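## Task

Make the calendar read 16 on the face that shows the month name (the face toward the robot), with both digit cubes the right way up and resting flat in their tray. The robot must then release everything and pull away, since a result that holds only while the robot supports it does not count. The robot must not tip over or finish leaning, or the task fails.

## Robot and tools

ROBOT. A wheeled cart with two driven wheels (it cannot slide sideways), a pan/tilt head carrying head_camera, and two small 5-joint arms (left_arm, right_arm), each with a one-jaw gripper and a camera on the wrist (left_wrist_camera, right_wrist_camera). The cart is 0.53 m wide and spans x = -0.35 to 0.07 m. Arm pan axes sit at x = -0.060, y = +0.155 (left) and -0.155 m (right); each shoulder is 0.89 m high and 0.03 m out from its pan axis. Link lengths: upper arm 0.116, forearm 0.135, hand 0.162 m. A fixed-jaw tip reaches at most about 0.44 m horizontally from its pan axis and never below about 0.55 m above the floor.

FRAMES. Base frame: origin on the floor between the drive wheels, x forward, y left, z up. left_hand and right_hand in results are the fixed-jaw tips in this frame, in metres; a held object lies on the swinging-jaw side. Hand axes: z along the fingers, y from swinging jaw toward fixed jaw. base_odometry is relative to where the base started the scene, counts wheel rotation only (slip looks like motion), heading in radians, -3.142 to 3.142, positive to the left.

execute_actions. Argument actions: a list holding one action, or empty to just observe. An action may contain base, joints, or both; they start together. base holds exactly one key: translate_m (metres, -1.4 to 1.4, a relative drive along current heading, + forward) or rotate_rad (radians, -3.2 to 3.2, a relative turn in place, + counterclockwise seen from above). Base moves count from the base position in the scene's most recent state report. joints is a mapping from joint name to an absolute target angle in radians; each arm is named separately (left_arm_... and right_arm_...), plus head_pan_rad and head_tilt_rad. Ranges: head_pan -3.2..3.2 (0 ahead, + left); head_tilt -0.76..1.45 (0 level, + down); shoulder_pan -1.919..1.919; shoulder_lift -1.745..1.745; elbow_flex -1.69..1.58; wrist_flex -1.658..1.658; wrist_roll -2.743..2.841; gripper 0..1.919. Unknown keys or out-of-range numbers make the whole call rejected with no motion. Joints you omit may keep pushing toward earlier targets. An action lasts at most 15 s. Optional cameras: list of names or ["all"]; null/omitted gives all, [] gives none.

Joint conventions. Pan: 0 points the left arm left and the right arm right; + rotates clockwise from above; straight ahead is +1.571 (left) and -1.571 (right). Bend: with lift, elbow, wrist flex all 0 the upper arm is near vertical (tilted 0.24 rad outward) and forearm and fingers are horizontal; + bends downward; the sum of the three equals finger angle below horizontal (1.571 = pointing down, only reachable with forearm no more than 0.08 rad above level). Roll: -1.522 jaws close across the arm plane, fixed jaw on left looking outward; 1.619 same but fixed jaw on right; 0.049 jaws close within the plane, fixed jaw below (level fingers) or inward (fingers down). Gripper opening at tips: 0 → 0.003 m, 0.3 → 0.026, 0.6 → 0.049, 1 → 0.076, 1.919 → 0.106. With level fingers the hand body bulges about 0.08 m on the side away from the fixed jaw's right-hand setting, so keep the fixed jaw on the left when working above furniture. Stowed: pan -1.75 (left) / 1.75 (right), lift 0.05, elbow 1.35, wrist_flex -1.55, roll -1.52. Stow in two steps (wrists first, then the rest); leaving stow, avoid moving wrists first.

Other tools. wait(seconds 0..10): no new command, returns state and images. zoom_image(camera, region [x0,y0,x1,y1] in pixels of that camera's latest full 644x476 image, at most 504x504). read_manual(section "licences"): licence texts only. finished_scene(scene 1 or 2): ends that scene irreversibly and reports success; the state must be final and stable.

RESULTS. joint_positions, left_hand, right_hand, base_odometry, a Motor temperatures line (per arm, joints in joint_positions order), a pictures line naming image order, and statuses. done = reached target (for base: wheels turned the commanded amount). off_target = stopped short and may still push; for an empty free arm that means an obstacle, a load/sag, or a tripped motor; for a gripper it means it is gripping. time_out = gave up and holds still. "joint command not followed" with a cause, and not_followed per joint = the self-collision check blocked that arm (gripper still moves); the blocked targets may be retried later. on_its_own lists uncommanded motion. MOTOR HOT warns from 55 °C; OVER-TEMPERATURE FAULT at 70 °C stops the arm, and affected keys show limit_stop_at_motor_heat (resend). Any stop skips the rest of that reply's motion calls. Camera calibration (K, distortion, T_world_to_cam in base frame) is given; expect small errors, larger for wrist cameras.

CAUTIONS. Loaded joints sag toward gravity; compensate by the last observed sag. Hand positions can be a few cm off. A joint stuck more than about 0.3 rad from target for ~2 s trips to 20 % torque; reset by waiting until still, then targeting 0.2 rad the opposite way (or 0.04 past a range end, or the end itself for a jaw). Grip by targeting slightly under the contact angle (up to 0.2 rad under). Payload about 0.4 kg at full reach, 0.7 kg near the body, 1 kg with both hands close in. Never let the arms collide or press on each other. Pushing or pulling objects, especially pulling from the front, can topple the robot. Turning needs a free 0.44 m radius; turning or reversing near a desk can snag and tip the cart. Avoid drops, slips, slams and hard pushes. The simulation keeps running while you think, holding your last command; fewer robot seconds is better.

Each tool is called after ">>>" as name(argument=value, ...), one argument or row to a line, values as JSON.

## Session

>>> execute_actions(
  actions=[
    {"joints":{"head_tilt_rad":0.4,"right_arm_shoulder_pan_rad":-1.0,"right_arm_shoulder_lift_rad":-0.3,"right_arm_elbow_flex_rad":0.0}},
  ],
  cameras=["head_camera"],
)

Scene clock: 2.77 s.
Motor temperatures (°C, as the motors report them): left_arm=[29 25 28 27 25] | right_arm=[28 26 27 27 28]
base_odometry: x=+0.000 y=+0.000 heading=+0.000 (m, m, rad; odometry frame)
base_status: not commanded
joint_positions: head_pan_rad=+0.025 head_tilt_rad=+0.393 left_arm_shoulder_pan_rad=-1.758 left_arm_shoulder_lift_rad=+0.080 left_arm_elbow_flex_rad=+1.361 left_arm_wrist_flex_rad=-1.559 left_arm_wrist_roll_rad=-1.545 left_arm_gripper_rad=+1.920 right_arm_shoulder_pan_rad=-0.988 right_arm_shoulder_lift_rad=-0.270 right_arm_elbow_flex_rad=+0.036 right_arm_wrist_flex_rad=-1.447 right_arm_wrist_roll_rad=-1.495 right_arm_gripper_rad=+1.920
joint_status: all done
left_hand: x=-0.3035 y=+0.1009 z=+0.8897 quat_wxyz=(-0.079, -0.662, -0.055, +0.743) (m; base frame)
right_hand: x=+0.0613 y=-0.2257 z=+1.2059 quat_wxyz=(+0.953, -0.015, -0.053, -0.300) (m; base frame)
pictures: head_camera
camera_calibration (this result's frames):
head_camera: T_world_to_cam=[[0.0439505, -0.998846, -0.0193906, 0.0195309], [-0.376537, 0.00141613, -0.926401, 1.09122], [0.925359, 0.0480171, -0.37604, 0.468112], [0, 0, 0, 1]] pos_world=[-0.0231455, -0.00451428, 1.18731]
Images, in order (width x height): head_camera 644x476.

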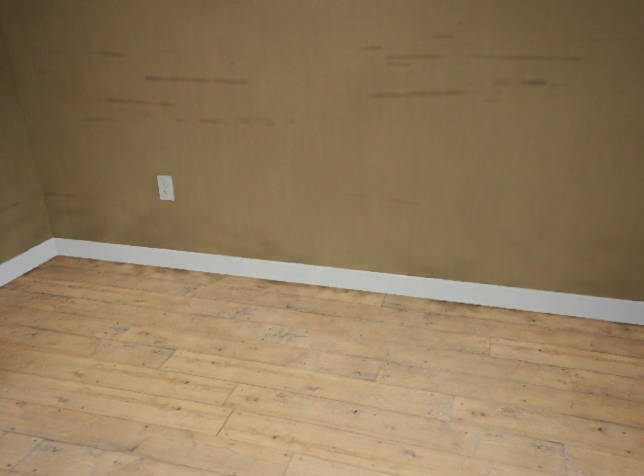

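>>> execute_actions(
  actions=[
    {"joints":{"head_pan_rad":1.2,"right_arm_wrist_flex_rad":1.3,"right_arm_wrist_roll_rad":0.05,"right_arm_gripper_rad":0.7}},
  ],
  cameras=["head_camera","left_wrist_camera"],
)

Scene clock: 19.27 s.
Motor temperatures (°C, as the motors report them): left_arm=[29 25 28 27 25] | right_arm=[28 26 27 27 28]
base_odometry: x=+0.000 y=+0.000 heading=+0.000 (m, m, rad; odometry frame)
base_status: not commanded
joint_positions: head_pan_rad=+1.190 head_tilt_rad=+0.393 left_arm_shoulder_pan_rad=-1.758 left_arm_shoulder_lift_rad=+0.080 left_arm_elbow_flex_rad=+1.361 left_arm_wrist_flex_rad=-1.559 left_arm_wrist_roll_rad=-1.545 left_arm_gripper_rad=+1.920 right_arm_shoulder_pan_rad=-0.988 right_arm_shoulder_lift_rad=-0.270 right_arm_elbow_flex_rad=+0.036 right_arm_wrist_flex_rad=+1.294 right_arm_wrist_roll_rad=+0.040 right_arm_gripper_rad=+0.710
joint_status: all done
left_hand: x=-0.3035 y=+0.1009 z=+0.8897 quat_wxyz=(-0.079, -0.662, -0.055, +0.743) (m; base frame)
right_hand: x=+0.1309 y=-0.2812 z=+0.9024 quat_wxyz=(+0.121, -0.455, +0.854, -0.222) (m; base frame)
pictures: head_camera, left_wrist_camera
camera_calibration (this result's frames):
head_camera: T_world_to_cam=[[0.935119, -0.353803, -0.019391, 0.0614163], [-0.149905, -0.345434, -0.926393, 1.10186], [0.321062, 0.869195, -0.376059, 0.439732], [0, 0, 0, 1]] pos_world=[-0.0334379, 0.0201375, 1.18731]
left_wrist_camera: T_world_to_cam=[[-0.212343, 0.976467, -0.0377085, -0.135519], [0.433521, 0.0595499, -0.899174, 0.949699], [-0.875768, -0.207281, -0.435964, 0.211498], [0, 0, 0, 1]] pos_world=[-0.255267, 0.119614, 0.94104]
Images, in order (width x height): head_camera 644x476, left_wrist_camera 644x476.

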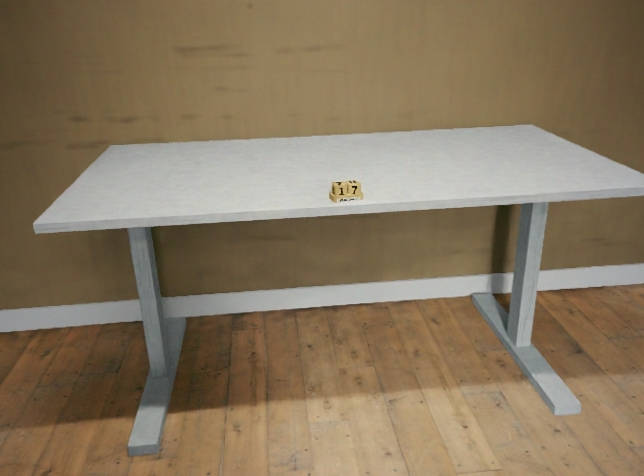

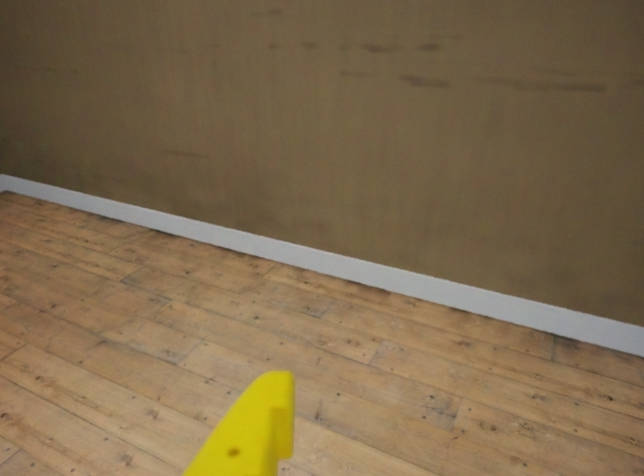

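>>> execute_actions(
  actions=[
    {"base":{"rotate_rad":1.27},"joints":{"head_pan_rad":-0.2,"head_tilt_rad":0.8}},
  ],
  cameras=[],
)

>>> execute_actions(
  actions=[
    {"base":{"translate_m":0.95}},
  ],
  cameras=["head_camera","right_wrist_camera"],
)

Scene clock: 29.27 s.
Motor temperatures (°C, as the motors report them): left_arm=[29 25 28 27 25] | right_arm=[28 26 27 27 28]
base_odometry: x=-0.001 y=+0.000 heading=+1.269 (m, m, rad; odometry frame)
base_status: done
joint_positions: head_pan_rad=-0.190 head_tilt_rad=+0.795 left_arm_shoulder_pan_rad=-1.758 left_arm_shoulder_lift_rad=+0.080 left_arm_elbow_flex_rad=+1.361 left_arm_wrist_flex_rad=-1.559 left_arm_wrist_roll_rad=-1.545 left_arm_gripper_rad=+1.920 right_arm_shoulder_pan_rad=-0.990 right_arm_shoulder_lift_rad=-0.270 right_arm_elbow_flex_rad=+0.036 right_arm_wrist_flex_rad=+1.294 right_arm_wrist_roll_rad=+0.040 right_arm_gripper_rad=+0.710
joint_status: all done
left_hand: x=-0.3035 y=+0.1009 z=+0.8897 quat_wxyz=(-0.079, -0.662, -0.055, +0.743) (m; base frame)
right_hand: x=+0.1311 y=-0.2809 z=+0.9024 quat_wxyz=(+0.121, -0.456, +0.853, -0.222) (m; base frame)
pictures: none
No camera images: the call's "cameras" was empty. Leave "cameras" out to get every camera's image.

Scene clock: 34.93 s.
Motor temperatures (°C, as the motors report them): left_arm=[29 25 28 27 25] | right_arm=[28 26 27 27 28]
base_odometry: x=+0.281 y=+0.908 heading=+1.267 (m, m, rad; odometry frame)
base_status: done
joint_positions: head_pan_rad=-0.190 head_tilt_rad=+0.795 left_arm_shoulder_pan_rad=-1.758 left_arm_shoulder_lift_rad=+0.080 left_arm_elbow_flex_rad=+1.361 left_arm_wrist_flex_rad=-1.559 left_arm_wrist_roll_rad=-1.545 left_arm_gripper_rad=+1.920 right_arm_shoulder_pan_rad=-0.990 right_arm_shoulder_lift_rad=-0.270 right_arm_elbow_flex_rad=+0.036 right_arm_wrist_flex_rad=+1.294 right_arm_wrist_roll_rad=+0.040 right_arm_gripper_rad=+0.710
joint_status: not commanded
left_hand: x=-0.3035 y=+0.1009 z=+0.8897 quat_wxyz=(-0.079, -0.662, -0.055, +0.743) (m; base frame)
right_hand: x=+0.1311 y=-0.2809 z=+0.9024 quat_wxyz=(+0.121, -0.456, +0.853, -0.222) (m; base frame)
pictures: head_camera, right_wrist_camera
camera_calibration (this result's frames):
head_camera: T_world_to_cam=[[-0.179057, -0.983513, -0.0253074, 0.0158598], [-0.693643, 0.144442, -0.705689, 0.822276], [0.697709, -0.108804, -0.70807, 0.839579], [0, 0, 0, 1]] pos_world=[-0.0125767, -0.0118233, 1.17515]
right_wrist_camera: T_world_to_cam=[[0.722714, -0.51745, 0.45818, -0.656097], [-0.691036, -0.552869, 0.465623, -0.465576], [0.012377, -0.653131, -0.757143, 0.567409], [0, 0, 0, 1]] pos_world=[0.145418, -0.226308, 0.947004]
Images, in order (width x height): head_camera 644x476, right_wrist_camera 644x476.

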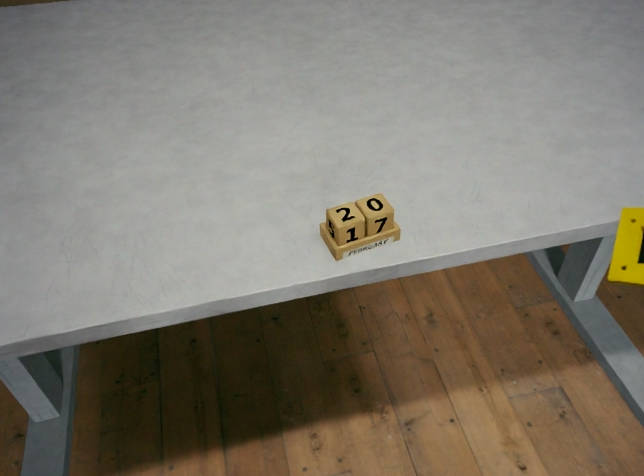

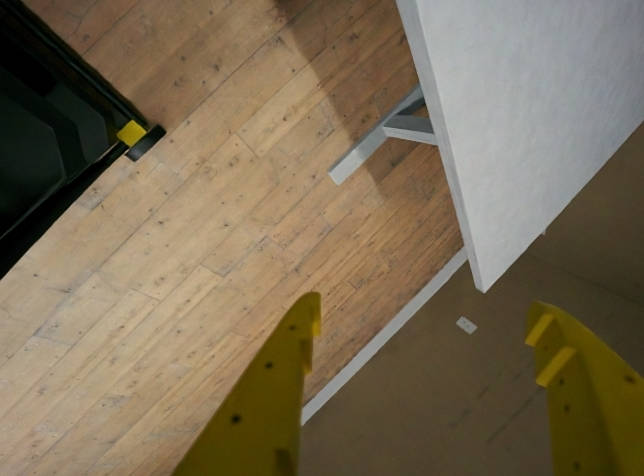

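>>> execute_actions(
  actions=[
    {"base":{"translate_m":0.24},"joints":{"head_tilt_rad":1.05,"head_pan_rad":-0.4,"right_arm_shoulder_pan_rad":-1.62,"right_arm_shoulder_lift_rad":0.25,"right_arm_elbow_flex_rad":-0.17,"right_arm_wrist_flex_rad":1.44,"right_arm_wrist_roll_rad":0.2}},
  ],
  cameras=["head_camera","right_wrist_camera"],
)

Scene clock: 45.83 s.
Motor temperatures (°C, as the motors report them): left_arm=[29 25 28 27 25] | right_arm=[28 26 27 27 28]
base_odometry: x=+0.353 y=+1.136 heading=+1.264 (m, m, rad; odometry frame)
base_status: done
joint_positions: head_pan_rad=-0.390 head_tilt_rad=+1.045 left_arm_shoulder_pan_rad=-1.758 left_arm_shoulder_lift_rad=+0.080 left_arm_elbow_flex_rad=+1.361 left_arm_wrist_flex_rad=-1.559 left_arm_wrist_roll_rad=-1.545 left_arm_gripper_rad=+1.920 right_arm_shoulder_pan_rad=-1.608 right_arm_shoulder_lift_rad=+0.261 right_arm_elbow_flex_rad=-0.133 right_arm_wrist_flex_rad=+1.433 right_arm_wrist_roll_rad=+0.189 right_arm_gripper_rad=+0.710
joint_status: all done
left_hand: x=-0.3035 y=+0.1009 z=+0.8897 quat_wxyz=(-0.079, -0.662, -0.055, +0.743) (m; base frame)
right_hand: x=+0.1547 y=-0.1485 z=+0.8229 quat_wxyz=(+0.003, -0.767, +0.642, -0.004) (m; base frame)
pictures: head_camera, right_wrist_camera
camera_calibration (this result's frames):
head_camera: T_world_to_cam=[[-0.376942, -0.925843, -0.0269944, 0.00850093], [-0.792398, 0.337429, -0.50818, 0.590302], [0.479604, -0.170164, -0.860828, 1.00515], [0, 0, 0, 1]] pos_world=[-0.011116, -0.0202736, 1.16547]
right_wrist_camera: T_world_to_cam=[[0.988482, 0.14945, -0.0238398, -0.113611], [0.138441, -0.829306, 0.541373, -0.570806], [0.0611378, -0.538438, -0.840444, 0.671448], [0, 0, 0, 1]] pos_world=[0.150274, -0.0948607, 0.870625]
Images, in order (width x height): head_camera 644x476, right_wrist_camera 644x476.

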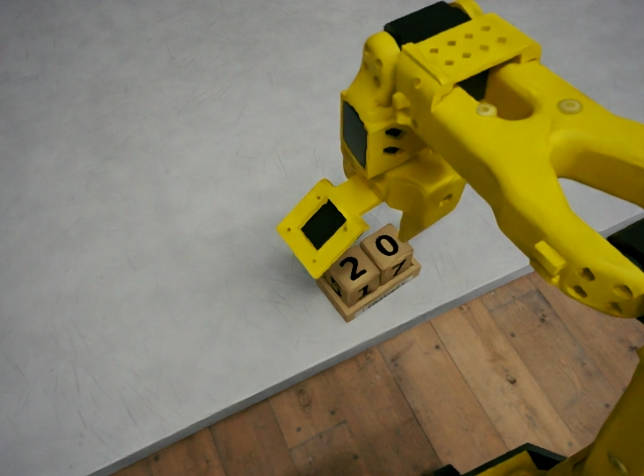

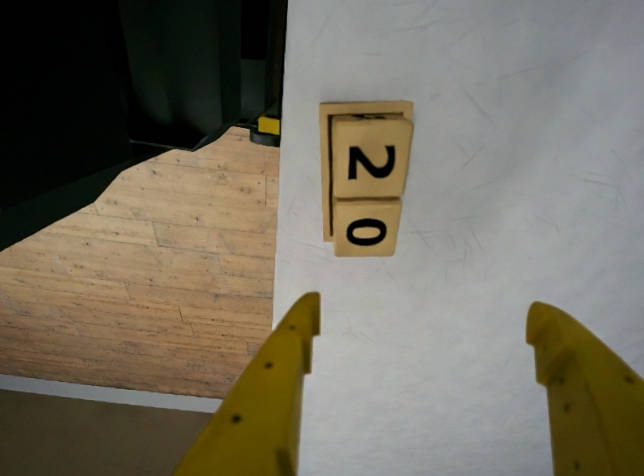

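>>> execute_actions(
  actions=[
    {"joints":{"right_arm_shoulder_pan_rad":-1.562,"right_arm_wrist_roll_rad":0.24,"right_arm_shoulder_lift_rad":0.37,"right_arm_elbow_flex_rad":0.08,"right_arm_wrist_flex_rad":1.095}},
  ],
  cameras=["right_wrist_camera"],
)

Scene clock: 51.47 s.
Motor temperatures (°C, as the motors report them): left_arm=[29 25 28 27 25] | right_arm=[28 26 27 27 28]
base_odometry: x=+0.353 y=+1.136 heading=+1.264 (m, m, rad; odometry frame)
base_status: not commanded
joint_positions: head_pan_rad=-0.390 head_tilt_rad=+1.045 left_arm_shoulder_pan_rad=-1.758 left_arm_shoulder_lift_rad=+0.080 left_arm_elbow_flex_rad=+1.361 left_arm_wrist_flex_rad=-1.559 left_arm_wrist_roll_rad=-1.545 left_arm_gripper_rad=+1.920 right_arm_shoulder_pan_rad=-1.574 right_arm_shoulder_lift_rad=+0.382 right_arm_elbow_flex_rad=+0.081 right_arm_wrist_flex_rad=+1.103 right_arm_wrist_roll_rad=+0.230 right_arm_gripper_rad=+0.710
joint_status: all done
left_hand: x=-0.3035 y=+0.1009 z=+0.8897 quat_wxyz=(-0.079, -0.662, -0.055, +0.743) (m; base frame)
right_hand: x=+0.1546 y=-0.1561 z=+0.7719 quat_wxyz=(+0.002, -0.769, +0.639, -0.002) (m; base frame)
pictures: right_wrist_camera
camera_calibration (this result's frames):
right_wrist_camera: T_world_to_cam=[[0.987187, 0.157015, -0.0284423, -0.108643], [0.147281, -0.827981, 0.541069, -0.550406], [0.061406, -0.538325, -0.840497, 0.624572], [0, 0, 0, 1]] pos_world=[0.149963, -0.102445, 0.819668]
Images, in order (width x height): right_wrist_camera 644x476.

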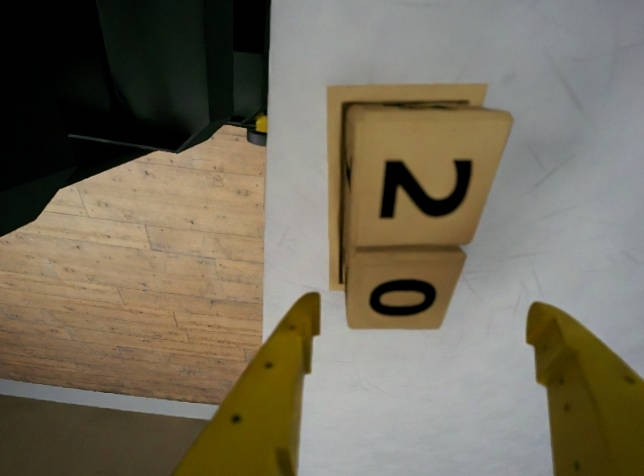

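>>> execute_actions(
  actions=[
    {"base":{"translate_m":0.005},"joints":{"right_arm_shoulder_pan_rad":-1.548,"right_arm_shoulder_lift_rad":0.445,"right_arm_elbow_flex_rad":0.125,"right_arm_wrist_flex_rad":0.975}},
  ],
  cameras=["right_wrist_camera"],
)

>>> execute_actions(
  actions=[
    {"joints":{"right_arm_gripper_rad":0.25}},
  ],
  cameras=["right_wrist_camera"],
)

>>> execute_actions(
  actions=[
    {"joints":{"right_arm_shoulder_lift_rad":0.27,"right_arm_elbow_flex_rad":-0.03,"right_arm_wrist_flex_rad":1.25}},
  ],
  cameras=["right_wrist_camera"],
)

>>> execute_actions(
  actions=[
    {"base":{"translate_m":0.03},"joints":{"right_arm_shoulder_pan_rad":-1.2,"right_arm_wrist_roll_rad":0.09,"head_pan_rad":-0.7}},
  ],
  cameras=["head_camera","right_wrist_camera"],
)

Scene clock: 63.50 s.
Motor temperatures (°C, as the motors report them): left_arm=[29 25 28 27 25] | right_arm=[28 26 27 27 28]
base_odometry: x=+0.355 y=+1.142 heading=+1.263 (m, m, rad; odometry frame)
base_status: done
joint_positions: head_pan_rad=-0.390 head_tilt_rad=+1.045 left_arm_shoulder_pan_rad=-1.758 left_arm_shoulder_lift_rad=+0.080 left_arm_elbow_flex_rad=+1.361 left_arm_wrist_flex_rad=-1.559 left_arm_wrist_roll_rad=-1.545 left_arm_gripper_rad=+1.920 right_arm_shoulder_pan_rad=-1.559 right_arm_shoulder_lift_rad=+0.457 right_arm_elbow_flex_rad=+0.125 right_arm_wrist_flex_rad=+0.985 right_arm_wrist_roll_rad=+0.230 right_arm_gripper_rad=+0.710
joint_status: all done
left_hand: x=-0.3035 y=+0.1009 z=+0.8897 quat_wxyz=(-0.079, -0.662, -0.055, +0.743) (m; base frame)
right_hand: x=+0.1536 y=-0.1594 z=+0.7523 quat_wxyz=(+0.001, -0.765, +0.645, -0.002) (m; base frame)
pictures: right_wrist_camera
camera_calibration (this result's frames):
right_wrist_camera: T_world_to_cam=[[0.989434, 0.141854, -0.0299574, -0.109394], [0.135393, -0.830153, 0.540847, -0.540708], [0.051852, -0.539188, -0.840588, 0.607747], [0, 0, 0, 1]] pos_world=[0.149934, -0.105662, 0.800028]
Images, in order (width x height): right_wrist_camera 644x476.

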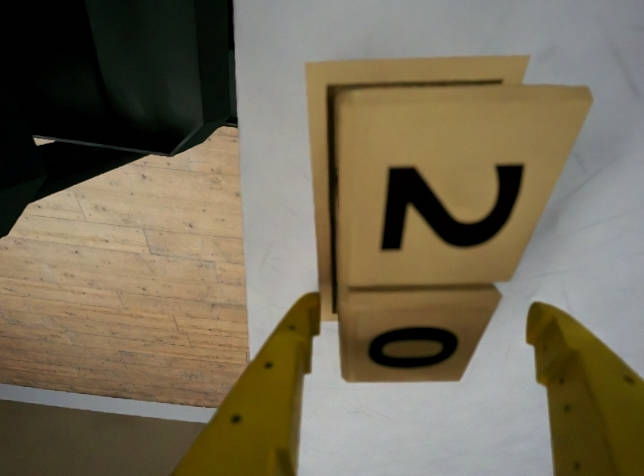

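Scene clock: 64.27 s.
Motor temperatures (°C, as the motors report them): left_arm=[29 25 28 27 25] | right_arm=[28 26 27 27 28]
base_odometry: x=+0.355 y=+1.142 heading=+1.263 (m, m, rad; odometry frame)
base_status: not commanded
joint_positions: head_pan_rad=-0.390 head_tilt_rad=+1.045 left_arm_shoulder_pan_rad=-1.758 left_arm_shoulder_lift_rad=+0.080 left_arm_elbow_flex_rad=+1.361 left_arm_wrist_flex_rad=-1.559 left_arm_wrist_roll_rad=-1.545 left_arm_gripper_rad=+1.920 right_arm_shoulder_pan_rad=-1.559 right_arm_shoulder_lift_rad=+0.457 right_arm_elbow_flex_rad=+0.125 right_arm_wrist_flex_rad=+0.983 right_arm_wrist_roll_rad=+0.230 right_arm_gripper_rad=+0.391
joint_status: right_arm_gripper_rad off_target (ended at +0.391, target +0.250)
left_hand: x=-0.3035 y=+0.1009 z=+0.8897 quat_wxyz=(-0.079, -0.662, -0.055, +0.743) (m; base frame)
right_hand: x=+0.1539 y=-0.1594 z=+0.7523 quat_wxyz=(+0.002, -0.765, +0.645, -0.002) (m; base frame)
pictures: right_wrist_camera
camera_calibration (this result's frames):
right_wrist_camera: T_world_to_cam=[[0.989479, 0.141853, -0.0284423, -0.110785], [0.134564, -0.830143, 0.541069, -0.540776], [0.0531413, -0.539203, -0.840497, 0.607455], [0, 0, 0, 1]] pos_world=[0.150107, -0.105664, 0.80001]
Images, in order (width x height): right_wrist_camera 644x476.

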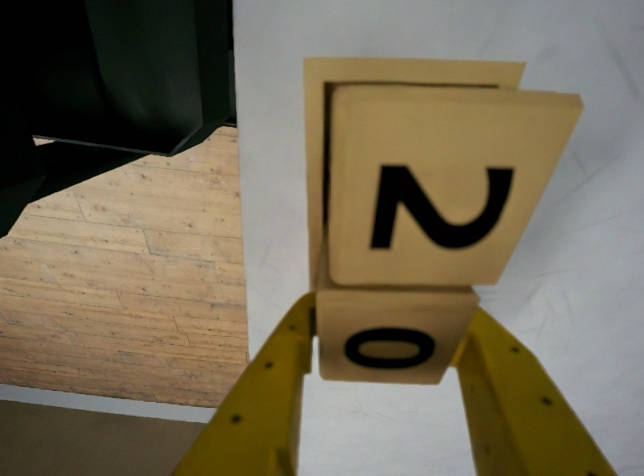

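Scene clock: 65.23 s.
Motor temperatures (°C, as the motors report them): left_arm=[29 25 28 27 25] | right_arm=[28 26 27 27 28]
base_odometry: x=+0.355 y=+1.142 heading=+1.263 (m, m, rad; odometry frame)
base_status: not commanded
joint_positions: head_pan_rad=-0.390 head_tilt_rad=+1.045 left_arm_shoulder_pan_rad=-1.758 left_arm_shoulder_lift_rad=+0.080 left_arm_elbow_flex_rad=+1.361 left_arm_wrist_flex_rad=-1.559 left_arm_wrist_roll_rad=-1.545 left_arm_gripper_rad=+1.920 right_arm_shoulder_pan_rad=-1.559 right_arm_shoulder_lift_rad=+0.320 right_arm_elbow_flex_rad=+0.008 right_arm_wrist_flex_rad=+1.242 right_arm_wrist_roll_rad=+0.230 right_arm_gripper_rad=+0.391
joint_status: all done
left_hand: x=-0.3035 y=+0.1009 z=+0.8897 quat_wxyz=(-0.079, -0.662, -0.055, +0.743) (m; base frame)
right_hand: x=+0.1539 y=-0.1594 z=+0.7928 quat_wxyz=(+0.000, -0.765, +0.645, +0.000) (m; base frame)
pictures: right_wrist_camera
camera_calibration (this result's frames):
right_wrist_camera: T_world_to_cam=[[0.989286, 0.141856, -0.0345023, -0.104847], [0.137881, -0.830182, 0.540172, -0.562534], [0.0479833, -0.539142, -0.840847, 0.642622], [0, 0, 0, 1]] pos_world=[0.150451, -0.105668, 0.840595]
Images, in order (width x height): right_wrist_camera 644x476.

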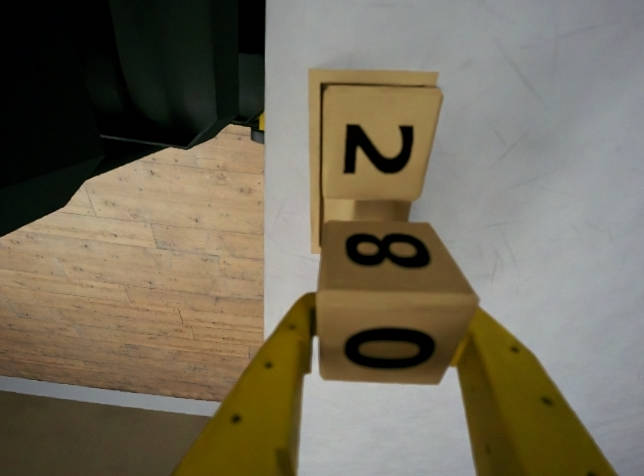

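Scene clock: 66.23 s.
Motor temperatures (°C, as the motors report them): left_arm=[29 25 28 27 25] | right_arm=[28 26 27 27 28]
base_odometry: x=+0.364 y=+1.171 heading=+1.262 (m, m, rad; odometry frame)
base_status: done
joint_positions: head_pan_rad=-0.690 head_tilt_rad=+1.045 left_arm_shoulder_pan_rad=-1.758 left_arm_shoulder_lift_rad=+0.080 left_arm_elbow_flex_rad=+1.361 left_arm_wrist_flex_rad=-1.559 left_arm_wrist_roll_rad=-1.545 left_arm_gripper_rad=+1.920 right_arm_shoulder_pan_rad=-1.212 right_arm_shoulder_lift_rad=+0.320 right_arm_elbow_flex_rad=+0.007 right_arm_wrist_flex_rad=+1.242 right_arm_wrist_roll_rad=+0.100 right_arm_gripper_rad=+0.391
joint_status: all done
left_hand: x=-0.3035 y=+0.1009 z=+0.8897 quat_wxyz=(-0.079, -0.662, -0.055, +0.743) (m; base frame)
right_hand: x=+0.1402 y=-0.2309 z=+0.7930 quat_wxyz=(+0.000, -0.591, +0.807, +0.000) (m; base frame)
pictures: head_camera, right_wrist_camera
camera_calibration (this result's frames):
head_camera: T_world_to_cam=[[-0.633682, -0.773123, -0.0269945, -0.00356574], [-0.657321, 0.55651, -0.508159, 0.596627], [0.407892, -0.304267, -0.86084, 1.0018], [0, 0, 0, 1]] pos_world=[-0.0187085, -0.0299717, 1.16547]
right_wrist_camera: T_world_to_cam=[[0.944012, -0.32826, -0.0329748, -0.184545], [-0.259478, -0.80048, 0.54028, -0.557635], [-0.203748, -0.501475, -0.840839, 0.648862], [0, 0, 0, 1]] pos_world=[0.161723, -0.181567, 0.840783]
Images, in order (width x height): head_camera 644x476, right_wrist_camera 644x476.

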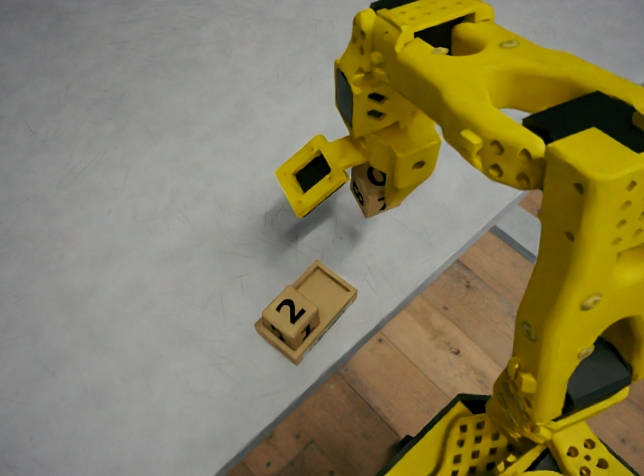

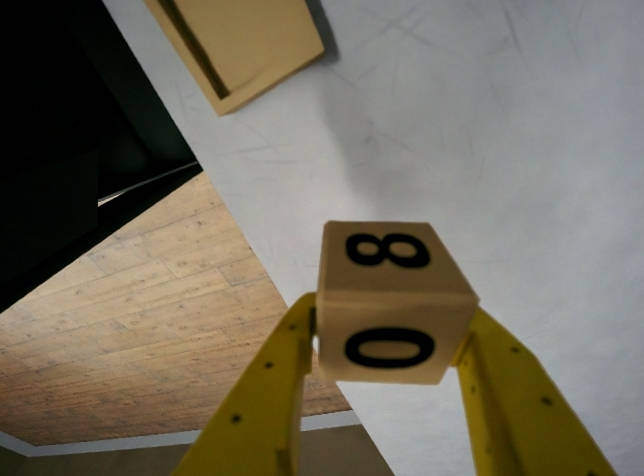

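>>> execute_actions(
  actions=[
    {"joints":{"right_arm_wrist_roll_rad":-2.3}},
  ],
  cameras=["head_camera"],
)

>>> zoom_image(
  camera="head_camera",
  region=[320,130,460,250],
)

Scene clock: 74.47 s.
Motor temperatures (°C, as the motors report them): left_arm=[29 25 28 27 25] | right_arm=[28 26 27 27 28]
base_odometry: x=+0.364 y=+1.171 heading=+1.262 (m, m, rad; odometry frame)
base_status: not commanded
joint_positions: head_pan_rad=-0.690 head_tilt_rad=+1.045 left_arm_shoulder_pan_rad=-1.758 left_arm_shoulder_lift_rad=+0.080 left_arm_elbow_flex_rad=+1.361 left_arm_wrist_flex_rad=-1.559 left_arm_wrist_roll_rad=-1.545 left_arm_gripper_rad=+1.920 right_arm_shoulder_pan_rad=-1.212 right_arm_shoulder_lift_rad=+0.320 right_arm_elbow_flex_rad=+0.007 right_arm_wrist_flex_rad=+1.242 right_arm_wrist_roll_rad=-2.290 right_arm_gripper_rad=+0.391
joint_status: all done
left_hand: x=-0.3035 y=+0.1009 z=+0.8897 quat_wxyz=(-0.079, -0.662, -0.055, +0.743) (m; base frame)
right_hand: x=+0.1549 y=-0.2295 z=+0.7930 quat_wxyz=(+0.001, +0.534, +0.846, +0.000) (m; base frame)
pictures: head_camera
camera_calibration (this result's frames):
head_camera: T_world_to_cam=[[-0.633683, -0.773121, -0.0269945, -0.0035658], [-0.65732, 0.556511, -0.508159, 0.596627], [0.407891, -0.304268, -0.86084, 1.0018], [0, 0, 0, 1]] pos_world=[-0.0187086, -0.0299717, 1.16547]
Images, in order (width x height): head_camera 644x476.

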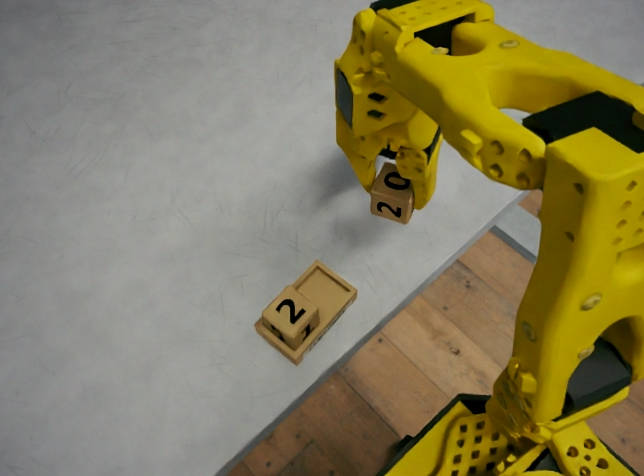

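Region (320, 130, 460, 250) of head_camera's 644x476 image, scaled by 3.600; it fills the top 432 rows of this view, and the rest is white.

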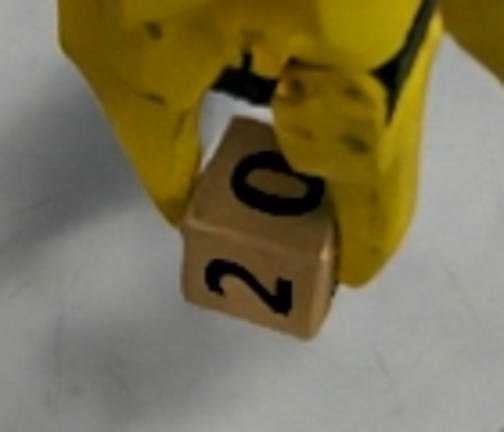

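>>> execute_actions(
  actions=[
    {"joints":{"right_arm_wrist_roll_rad":0.11}},
  ],
  cameras=[],
)

>>> execute_actions(
  actions=[
    {"joints":{"right_arm_shoulder_lift_rad":0.475,"right_arm_elbow_flex_rad":0.14,"right_arm_wrist_flex_rad":0.94}},
  ],
  cameras=[],
)

>>> execute_actions(
  actions=[
    {"joints":{"right_arm_gripper_rad":0.65}},
  ],
  cameras=[],
)

>>> execute_actions(
  actions=[
    {"joints":{"right_arm_shoulder_lift_rad":0.3,"right_arm_elbow_flex_rad":-0.03,"right_arm_wrist_flex_rad":1.22}},
  ],
  cameras=[],
)

>>> execute_actions(
  actions=[
    {"base":{"translate_m":0.01},"joints":{"right_arm_wrist_roll_rad":-1.53,"right_arm_shoulder_pan_rad":-1.27}},
  ],
  cameras=["right_wrist_camera"],
)

Scene clock: 92.40 s.
Motor temperatures (°C, as the motors report them): left_arm=[29 25 28 27 25] | right_arm=[28 26 27 27 28]
base_odometry: x=+0.364 y=+1.171 heading=+1.262 (m, m, rad; odometry frame)
base_status: not commanded
joint_positions: head_pan_rad=-0.690 head_tilt_rad=+1.045 left_arm_shoulder_pan_rad=-1.758 left_arm_shoulder_lift_rad=+0.080 left_arm_elbow_flex_rad=+1.361 left_arm_wrist_flex_rad=-1.559 left_arm_wrist_roll_rad=-1.545 left_arm_gripper_rad=+1.920 right_arm_shoulder_pan_rad=-1.212 right_arm_shoulder_lift_rad=+0.320 right_arm_elbow_flex_rad=+0.007 right_arm_wrist_flex_rad=+1.242 right_arm_wrist_roll_rad=+0.100 right_arm_gripper_rad=+0.391
joint_status: all done
left_hand: x=-0.3035 y=+0.1009 z=+0.8897 quat_wxyz=(-0.079, -0.662, -0.055, +0.743) (m; base frame)
right_hand: x=+0.1402 y=-0.2309 z=+0.7930 quat_wxyz=(+0.000, -0.591, +0.807, +0.000) (m; base frame)
pictures: none
No camera images: the call's "cameras" was empty. Leave "cameras" out to get every camera's image.

Scene clock: 93.40 s.
Motor temperatures (°C, as the motors report them): left_arm=[29 25 28 27 25] | right_arm=[28 26 27 27 28]
base_odometry: x=+0.364 y=+1.171 heading=+1.262 (m, m, rad; odometry frame)
base_status: not commanded
joint_positions: head_pan_rad=-0.690 head_tilt_rad=+1.045 left_arm_shoulder_pan_rad=-1.758 left_arm_shoulder_lift_rad=+0.080 left_arm_elbow_flex_rad=+1.361 left_arm_wrist_flex_rad=-1.559 left_arm_wrist_roll_rad=-1.545 left_arm_gripper_rad=+1.920 right_arm_shoulder_pan_rad=-1.212 right_arm_shoulder_lift_rad=+0.489 right_arm_elbow_flex_rad=+0.140 right_arm_wrist_flex_rad=+0.949 right_arm_wrist_roll_rad=+0.100 right_arm_gripper_rad=+0.391
joint_status: all done
left_hand: x=-0.3035 y=+0.1009 z=+0.8897 quat_wxyz=(-0.079, -0.662, -0.055, +0.743) (m; base frame)
right_hand: x=+0.1372 y=-0.2298 z=+0.7445 quat_wxyz=(-0.002, -0.591, +0.807, +0.003) (m; base frame)
pictures: none
No camera images: the call's "cameras" was empty. Leave "cameras" out to get every camera's image.

Scene clock: 94.13 s.
Motor temperatures (°C, as the motors report them): left_arm=[29 25 28 27 25] | right_arm=[28 26 27 27 28]
base_odometry: x=+0.364 y=+1.171 heading=+1.262 (m, m, rad; odometry frame)
base_status: not commanded
joint_positions: head_pan_rad=-0.690 head_tilt_rad=+1.045 left_arm_shoulder_pan_rad=-1.758 left_arm_shoulder_lift_rad=+0.080 left_arm_elbow_flex_rad=+1.361 left_arm_wrist_flex_rad=-1.559 left_arm_wrist_roll_rad=-1.545 left_arm_gripper_rad=+1.920 right_arm_shoulder_pan_rad=-1.212 right_arm_shoulder_lift_rad=+0.489 right_arm_elbow_flex_rad=+0.140 right_arm_wrist_flex_rad=+0.949 right_arm_wrist_roll_rad=+0.100 right_arm_gripper_rad=+0.639
joint_status: all done
left_hand: x=-0.3035 y=+0.1009 z=+0.8897 quat_wxyz=(-0.079, -0.662, -0.055, +0.743) (m; base frame)
right_hand: x=+0.1372 y=-0.2298 z=+0.7445 quat_wxyz=(-0.002, -0.591, +0.807, +0.003) (m; base frame)
pictures: none
No camera images: the call's "cameras" was empty. Leave "cameras" out to get every camera's image.

Scene clock: 95.10 s.
Motor temperatures (°C, as the motors report them): left_arm=[29 25 28 27 25] | right_arm=[28 26 27 27 28]
base_odometry: x=+0.364 y=+1.171 heading=+1.262 (m, m, rad; odometry frame)
base_status: not commanded
joint_positions: head_pan_rad=-0.690 head_tilt_rad=+1.045 left_arm_shoulder_pan_rad=-1.758 left_arm_shoulder_lift_rad=+0.080 left_arm_elbow_flex_rad=+1.361 left_arm_wrist_flex_rad=-1.559 left_arm_wrist_roll_rad=-1.545 left_arm_gripper_rad=+1.920 right_arm_shoulder_pan_rad=-1.212 right_arm_shoulder_lift_rad=+0.348 right_arm_elbow_flex_rad=+0.007 right_arm_wrist_flex_rad=+1.212 right_arm_wrist_roll_rad=+0.100 right_arm_gripper_rad=+0.640
joint_status: all done
left_hand: x=-0.3035 y=+0.1009 z=+0.8897 quat_wxyz=(-0.079, -0.662, -0.055, +0.743) (m; base frame)
right_hand: x=+0.1422 y=-0.2316 z=+0.7877 quat_wxyz=(+0.001, -0.591, +0.807, -0.002) (m; base frame)
pictures: none
No camera images: the call's "cameras" was empty. Leave "cameras" out to get every camera's image.

Scene clock: 97.13 s.
Motor temperatures (°C, as the motors report them): left_arm=[29 25 28 27 25] | right_arm=[28 26 27 27 28]
base_odometry: x=+0.367 y=+1.181 heading=+1.262 (m, m, rad; odometry frame)
base_status: done
joint_positions: head_pan_rad=-0.690 head_tilt_rad=+1.045 left_arm_shoulder_pan_rad=-1.758 left_arm_shoulder_lift_rad=+0.080 left_arm_elbow_flex_rad=+1.361 left_arm_wrist_flex_rad=-1.559 left_arm_wrist_roll_rad=-1.545 left_arm_gripper_rad=+1.920 right_arm_shoulder_pan_rad=-1.258 right_arm_shoulder_lift_rad=+0.348 right_arm_elbow_flex_rad=+0.005 right_arm_wrist_flex_rad=+1.212 right_arm_wrist_roll_rad=-1.520 right_arm_gripper_rad=+0.640
joint_status: all done
left_hand: x=-0.3035 y=+0.1009 z=+0.8897 quat_wxyz=(-0.079, -0.662, -0.055, +0.743) (m; base frame)
right_hand: x=+0.1557 y=-0.2166 z=+0.7879 quat_wxyz=(+0.003, +0.155, +0.988, +0.000) (m; base frame)
pictures: right_wrist_camera
camera_calibration (this result's frames):
right_wrist_camera: T_world_to_cam=[[-0.330957, -0.943026, -0.0342004, -0.128287], [-0.802798, 0.262325, 0.535445, -0.220851], [-0.495967, 0.204666, -0.843877, 0.855711], [0, 0, 0, 1]] pos_world=[0.204648, -0.238178, 0.835982]
Images, in order (width x height): right_wrist_camera 644x476.

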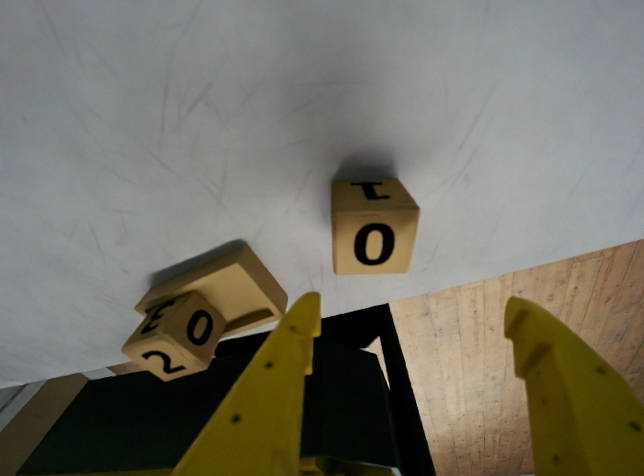

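>>> execute_actions(
  actions=[
    {"joints":{"right_arm_shoulder_lift_rad":0.485,"right_arm_elbow_flex_rad":0.135,"right_arm_wrist_flex_rad":0.93,"head_pan_rad":-1.4,"head_tilt_rad":0.0}},
  ],
  cameras=[],
)

>>> execute_actions(
  actions=[
    {"joints":{"right_arm_gripper_rad":0.25}},
  ],
  cameras=[],
)

>>> execute_actions(
  actions=[
    {"joints":{"right_arm_shoulder_lift_rad":0.3,"right_arm_elbow_flex_rad":-0.03,"right_arm_wrist_flex_rad":1.0}},
  ],
  cameras=[],
)

>>> execute_actions(
  actions=[
    {"joints":{"right_arm_shoulder_pan_rad":-0.4,"right_arm_shoulder_lift_rad":-0.5,"right_arm_wrist_flex_rad":-1.6}},
  ],
  cameras=["head_camera","right_wrist_camera"],
)

Scene clock: 110.80 s.
Motor temperatures (°C, as the motors report them): left_arm=[29 25 28 27 25] | right_arm=[28 26 27 27 28]
base_odometry: x=+0.367 y=+1.181 heading=+1.262 (m, m, rad; odometry frame)
base_status: not commanded
joint_positions: head_pan_rad=-1.390 head_tilt_rad=+0.012 left_arm_shoulder_pan_rad=-1.758 left_arm_shoulder_lift_rad=+0.080 left_arm_elbow_flex_rad=+1.361 left_arm_wrist_flex_rad=-1.559 left_arm_wrist_roll_rad=-1.545 left_arm_gripper_rad=+1.920 right_arm_shoulder_pan_rad=-1.258 right_arm_shoulder_lift_rad=+0.497 right_arm_elbow_flex_rad=+0.136 right_arm_wrist_flex_rad=+0.939 right_arm_wrist_roll_rad=-1.520 right_arm_gripper_rad=+0.640
joint_status: all done
left_hand: x=-0.3035 y=+0.1009 z=+0.8897 quat_wxyz=(-0.079, -0.662, -0.055, +0.743) (m; base frame)
right_hand: x=+0.1519 y=-0.2154 z=+0.7435 quat_wxyz=(+0.000, +0.155, +0.988, +0.000) (m; base frame)
pictures: none
No camera images: the call's "cameras" was empty. Leave "cameras" out to get every camera's image.

Scene clock: 111.53 s.
Motor temperatures (°C, as the motors report them): left_arm=[29 25 28 27 25] | right_arm=[28 26 27 27 28]
base_odometry: x=+0.367 y=+1.181 heading=+1.262 (m, m, rad; odometry frame)
base_status: not commanded
joint_positions: head_pan_rad=-1.390 head_tilt_rad=+0.012 left_arm_shoulder_pan_rad=-1.758 left_arm_shoulder_lift_rad=+0.080 left_arm_elbow_flex_rad=+1.361 left_arm_wrist_flex_rad=-1.559 left_arm_wrist_roll_rad=-1.545 left_arm_gripper_rad=+1.920 right_arm_shoulder_pan_rad=-1.258 right_arm_shoulder_lift_rad=+0.497 right_arm_elbow_flex_rad=+0.136 right_arm_wrist_flex_rad=+0.939 right_arm_wrist_roll_rad=-1.520 right_arm_gripper_rad=+0.390
joint_status: right_arm_gripper_rad off_target (ended at +0.390, target +0.250)
left_hand: x=-0.3035 y=+0.1009 z=+0.8897 quat_wxyz=(-0.079, -0.662, -0.055, +0.743) (m; base frame)
right_hand: x=+0.1519 y=-0.2154 z=+0.7435 quat_wxyz=(+0.000, +0.155, +0.988, +0.000) (m; base frame)
pictures: none
No camera images: the call's "cameras" was empty. Leave "cameras" out to get every camera's image.

Scene clock: 112.33 s.
Motor temperatures (°C, as the motors report them): left_arm=[29 25 28 27 25] | right_arm=[28 26 27 27 28]
base_odometry: x=+0.367 y=+1.181 heading=+1.262 (m, m, rad; odometry frame)
base_status: not commanded
joint_positions: head_pan_rad=-1.390 head_tilt_rad=+0.012 left_arm_shoulder_pan_rad=-1.758 left_arm_shoulder_lift_rad=+0.080 left_arm_elbow_flex_rad=+1.361 left_arm_wrist_flex_rad=-1.559 left_arm_wrist_roll_rad=-1.545 left_arm_gripper_rad=+1.920 right_arm_shoulder_pan_rad=-1.258 right_arm_shoulder_lift_rad=+0.353 right_arm_elbow_flex_rad=+0.008 right_arm_wrist_flex_rad=+0.994 right_arm_wrist_roll_rad=-1.520 right_arm_gripper_rad=+0.390
joint_status: all done
left_hand: x=-0.3035 y=+0.1009 z=+0.8897 quat_wxyz=(-0.079, -0.662, -0.055, +0.743) (m; base frame)
right_hand: x=+0.1876 y=-0.2269 z=+0.7903 quat_wxyz=(+0.106, +0.154, +0.982, -0.017) (m; base frame)
pictures: none
No camera images: the call's "cameras" was empty. Leave "cameras" out to get every camera's image.

Scene clock: 114.80 s.
Motor temperatures (°C, as the motors report them): left_arm=[29 25 28 27 25] | right_arm=[28 26 27 27 28]
base_odometry: x=+0.367 y=+1.181 heading=+1.262 (m, m, rad; odometry frame)
base_status: not commanded
joint_positions: head_pan_rad=-1.390 head_tilt_rad=+0.012 left_arm_shoulder_pan_rad=-1.758 left_arm_shoulder_lift_rad=+0.080 left_arm_elbow_flex_rad=+1.361 left_arm_wrist_flex_rad=-1.559 left_arm_wrist_roll_rad=-1.545 left_arm_gripper_rad=+1.920 right_arm_shoulder_pan_rad=-0.412 right_arm_shoulder_lift_rad=-0.482 right_arm_elbow_flex_rad=-0.001 right_arm_wrist_flex_rad=-1.596 right_arm_wrist_roll_rad=-1.520 right_arm_gripper_rad=+0.390
joint_status: all done
left_hand: x=-0.3035 y=+0.1009 z=+0.8897 quat_wxyz=(-0.079, -0.662, -0.055, +0.743) (m; base frame)
right_hand: x=-0.0360 y=-0.1907 z=+1.2144 quat_wxyz=(+0.809, -0.137, -0.210, -0.531) (m; base frame)
pictures: head_camera, right_wrist_camera
camera_calibration (this result's frames):
head_camera: T_world_to_cam=[[-0.978853, -0.204275, -0.0108842, -0.0383316], [0.0098543, 0.00605852, -0.999933, 1.19402], [0.204328, -0.978895, -0.00391741, 0.00591073], [0, 0, 0, 1]] pos_world=[-0.050495, -0.00927821, 1.19354]
right_wrist_camera: T_world_to_cam=[[-0.91352, -0.404622, 0.0419934, -0.163559], [0.401727, -0.913563, -0.063383, -0.0635464], [0.0640098, -0.0410317, 0.997105, -1.1471], [0, 0, 0, 1]] pos_world=[-0.0504599, -0.171301, 1.14662]
Images, in order (width x height): head_camera 644x476, right_wrist_camera 644x476.

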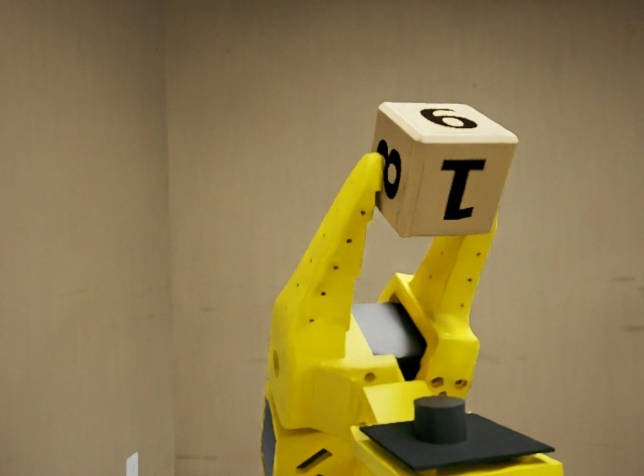

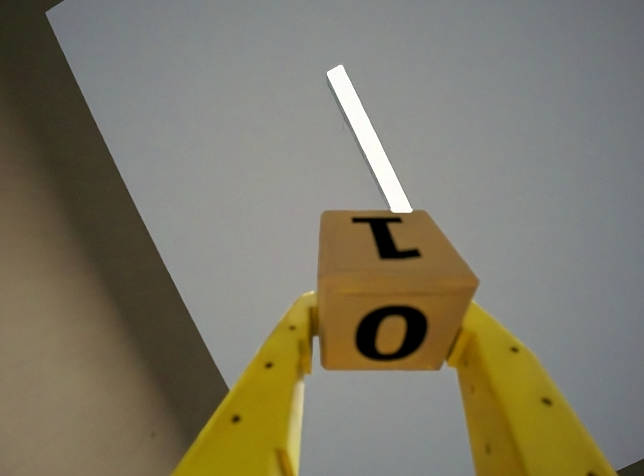

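>>> execute_actions(
  actions=[
    {"base":{"translate_m":-0.21},"joints":{"right_arm_shoulder_pan_rad":-1.36,"right_arm_shoulder_lift_rad":0.8,"right_arm_elbow_flex_rad":-0.33,"right_arm_wrist_flex_rad":-0.74,"right_arm_wrist_roll_rad":1.63,"head_tilt_rad":0.85,"head_pan_rad":-0.6}},
  ],
  cameras=[],
)

>>> execute_actions(
  actions=[
    {"joints":{"right_arm_shoulder_lift_rad":1.22}},
  ],
  cameras=["head_camera","right_wrist_camera"],
)

Scene clock: 131.17 s.
Motor temperatures (°C, as the motors report them): left_arm=[29 25 28 27 25] | right_arm=[28 26 27 27 28]
base_odometry: x=+0.304 y=+0.981 heading=+1.265 (m, m, rad; odometry frame)
base_status: done
joint_positions: head_pan_rad=-0.610 head_tilt_rad=+0.845 left_arm_shoulder_pan_rad=-1.758 left_arm_shoulder_lift_rad=+0.080 left_arm_elbow_flex_rad=+1.361 left_arm_wrist_flex_rad=-1.559 left_arm_wrist_roll_rad=-1.545 left_arm_gripper_rad=+1.920 right_arm_shoulder_pan_rad=-1.350 right_arm_shoulder_lift_rad=+0.827 right_arm_elbow_flex_rad=-0.294 right_arm_wrist_flex_rad=-0.741 right_arm_wrist_roll_rad=+1.620 right_arm_gripper_rad=+0.390
joint_status: all done
left_hand: x=-0.3035 y=+0.1009 z=+0.8897 quat_wxyz=(-0.079, -0.662, -0.055, +0.743) (m; base frame)
right_hand: x=+0.3364 y=-0.2521 z=+0.9190 quat_wxyz=(-0.086, -0.626, +0.069, -0.772) (m; base frame)
pictures: none
No camera images: the call's "cameras" was empty. Leave "cameras" out to get every camera's image.

Scene clock: 132.17 s.
Motor temperatures (°C, as the motors report them): left_arm=[29 25 28 27 25] | right_arm=[28 26 27 27 28]
base_odometry: x=+0.304 y=+0.981 heading=+1.265 (m, m, rad; odometry frame)
base_status: not commanded
joint_positions: head_pan_rad=-0.610 head_tilt_rad=+0.845 left_arm_shoulder_pan_rad=-1.758 left_arm_shoulder_lift_rad=+0.080 left_arm_elbow_flex_rad=+1.361 left_arm_wrist_flex_rad=-1.559 left_arm_wrist_roll_rad=-1.545 left_arm_gripper_rad=+1.920 right_arm_shoulder_pan_rad=-1.350 right_arm_shoulder_lift_rad=+1.245 right_arm_elbow_flex_rad=-0.294 right_arm_wrist_flex_rad=-0.741 right_arm_wrist_roll_rad=+1.620 right_arm_gripper_rad=+0.390
joint_status: all done
left_hand: x=-0.3035 y=+0.1009 z=+0.8897 quat_wxyz=(-0.079, -0.662, -0.055, +0.743) (m; base frame)
right_hand: x=+0.3145 y=-0.2472 z=+0.7633 quat_wxyz=(-0.069, -0.773, +0.085, -0.625) (m; base frame)
pictures: head_camera, right_wrist_camera
camera_calibration (this result's frames):
head_camera: T_world_to_cam=[[-0.565467, -0.824368, -0.0257752, -0.001763], [-0.602696, 0.434343, -0.669405, 0.784788], [0.563031, -0.362992, -0.74245, 0.872821], [0, 0, 0, 1]] pos_world=[-0.0194337, -0.0254941, 1.17332]
right_wrist_camera: T_world_to_cam=[[0.256455, 0.96637, 0.0189862, 0.14124], [-0.344743, 0.0731012, 0.935847, -0.568564], [0.902986, -0.246548, 0.351896, -0.544224], [0, 0, 0, 1]] pos_world=[0.259197, -0.229105, 0.720917]
Images, in order (width x height): head_camera 644x476, right_wrist_camera 644x476.

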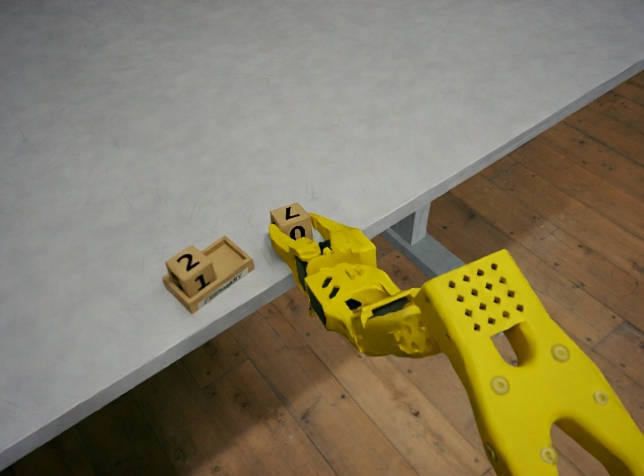

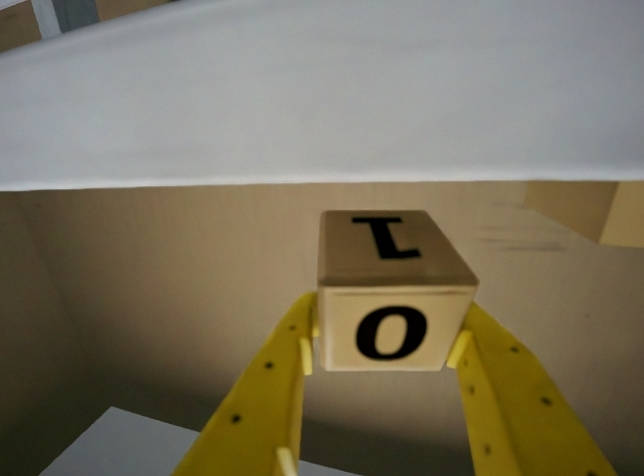

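>>> execute_actions(
  actions=[
    {"base":{"translate_m":0.022}},
  ],
  cameras=[],
)

>>> execute_actions(
  actions=[
    {"joints":{"right_arm_shoulder_lift_rad":1.275}},
  ],
  cameras=["head_camera","right_wrist_camera"],
)

Scene clock: 141.97 s.
Motor temperatures (°C, as the motors report them): left_arm=[29 25 28 27 25] | right_arm=[28 26 27 27 28]
base_odometry: x=+0.311 y=+1.002 heading=+1.264 (m, m, rad; odometry frame)
base_status: done
joint_positions: head_pan_rad=-0.610 head_tilt_rad=+0.845 left_arm_shoulder_pan_rad=-1.758 left_arm_shoulder_lift_rad=+0.080 left_arm_elbow_flex_rad=+1.361 left_arm_wrist_flex_rad=-1.559 left_arm_wrist_roll_rad=-1.545 left_arm_gripper_rad=+1.920 right_arm_shoulder_pan_rad=-1.350 right_arm_shoulder_lift_rad=+1.245 right_arm_elbow_flex_rad=-0.294 right_arm_wrist_flex_rad=-0.741 right_arm_wrist_roll_rad=+1.620 right_arm_gripper_rad=+0.390
joint_status: not commanded
left_hand: x=-0.3035 y=+0.1009 z=+0.8897 quat_wxyz=(-0.079, -0.662, -0.055, +0.743) (m; base frame)
right_hand: x=+0.3145 y=-0.2472 z=+0.7633 quat_wxyz=(-0.069, -0.773, +0.085, -0.625) (m; base frame)
pictures: none
No camera images: the call's "cameras" was empty. Leave "cameras" out to get every camera's image.

Scene clock: 142.57 s.
Motor temperatures (°C, as the motors report them): left_arm=[29 25 28 27 25] | right_arm=[28 26 27 27 28]
base_odometry: x=+0.311 y=+1.002 heading=+1.264 (m, m, rad; odometry frame)
base_status: not commanded
joint_positions: head_pan_rad=-0.610 head_tilt_rad=+0.845 left_arm_shoulder_pan_rad=-1.758 left_arm_shoulder_lift_rad=+0.080 left_arm_elbow_flex_rad=+1.361 left_arm_wrist_flex_rad=-1.559 left_arm_wrist_roll_rad=-1.545 left_arm_gripper_rad=+1.920 right_arm_shoulder_pan_rad=-1.350 right_arm_shoulder_lift_rad=+1.287 right_arm_elbow_flex_rad=-0.301 right_arm_wrist_flex_rad=-0.741 right_arm_wrist_roll_rad=+1.620 right_arm_gripper_rad=+0.390
joint_status: all done
left_hand: x=-0.3035 y=+0.1009 z=+0.8897 quat_wxyz=(-0.079, -0.662, -0.055, +0.743) (m; base frame)
right_hand: x=+0.3100 y=-0.2462 z=+0.7505 quat_wxyz=(-0.068, -0.783, +0.086, -0.612) (m; base frame)
pictures: head_camera, right_wrist_camera
camera_calibration (this result's frames):
head_camera: T_world_to_cam=[[-0.565279, -0.824497, -0.0257765, -0.00175265], [-0.60288, 0.434262, -0.669293, 0.78465], [0.563024, -0.362797, -0.742552, 0.872937], [0, 0, 0, 1]] pos_world=[-0.019425, -0.0254896, 1.17332]
right_wrist_camera: T_world_to_cam=[[0.257059, 0.966234, 0.0176634, 0.142433], [-0.313735, 0.0661511, 0.947204, -0.578045], [0.914052, -0.249028, 0.320146, -0.515657], [0, 0, 0, 1]] pos_world=[0.253371, -0.227799, 0.710096]
Images, in order (width x height): head_camera 644x476, right_wrist_camera 644x476.

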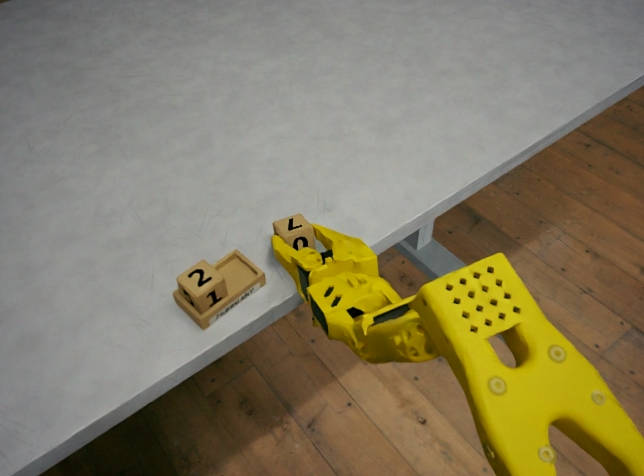

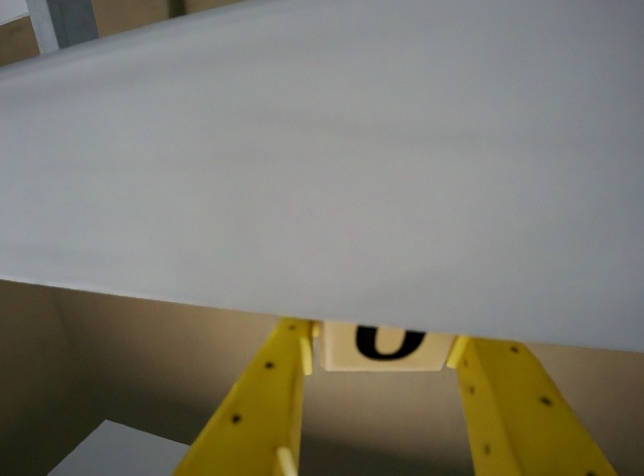

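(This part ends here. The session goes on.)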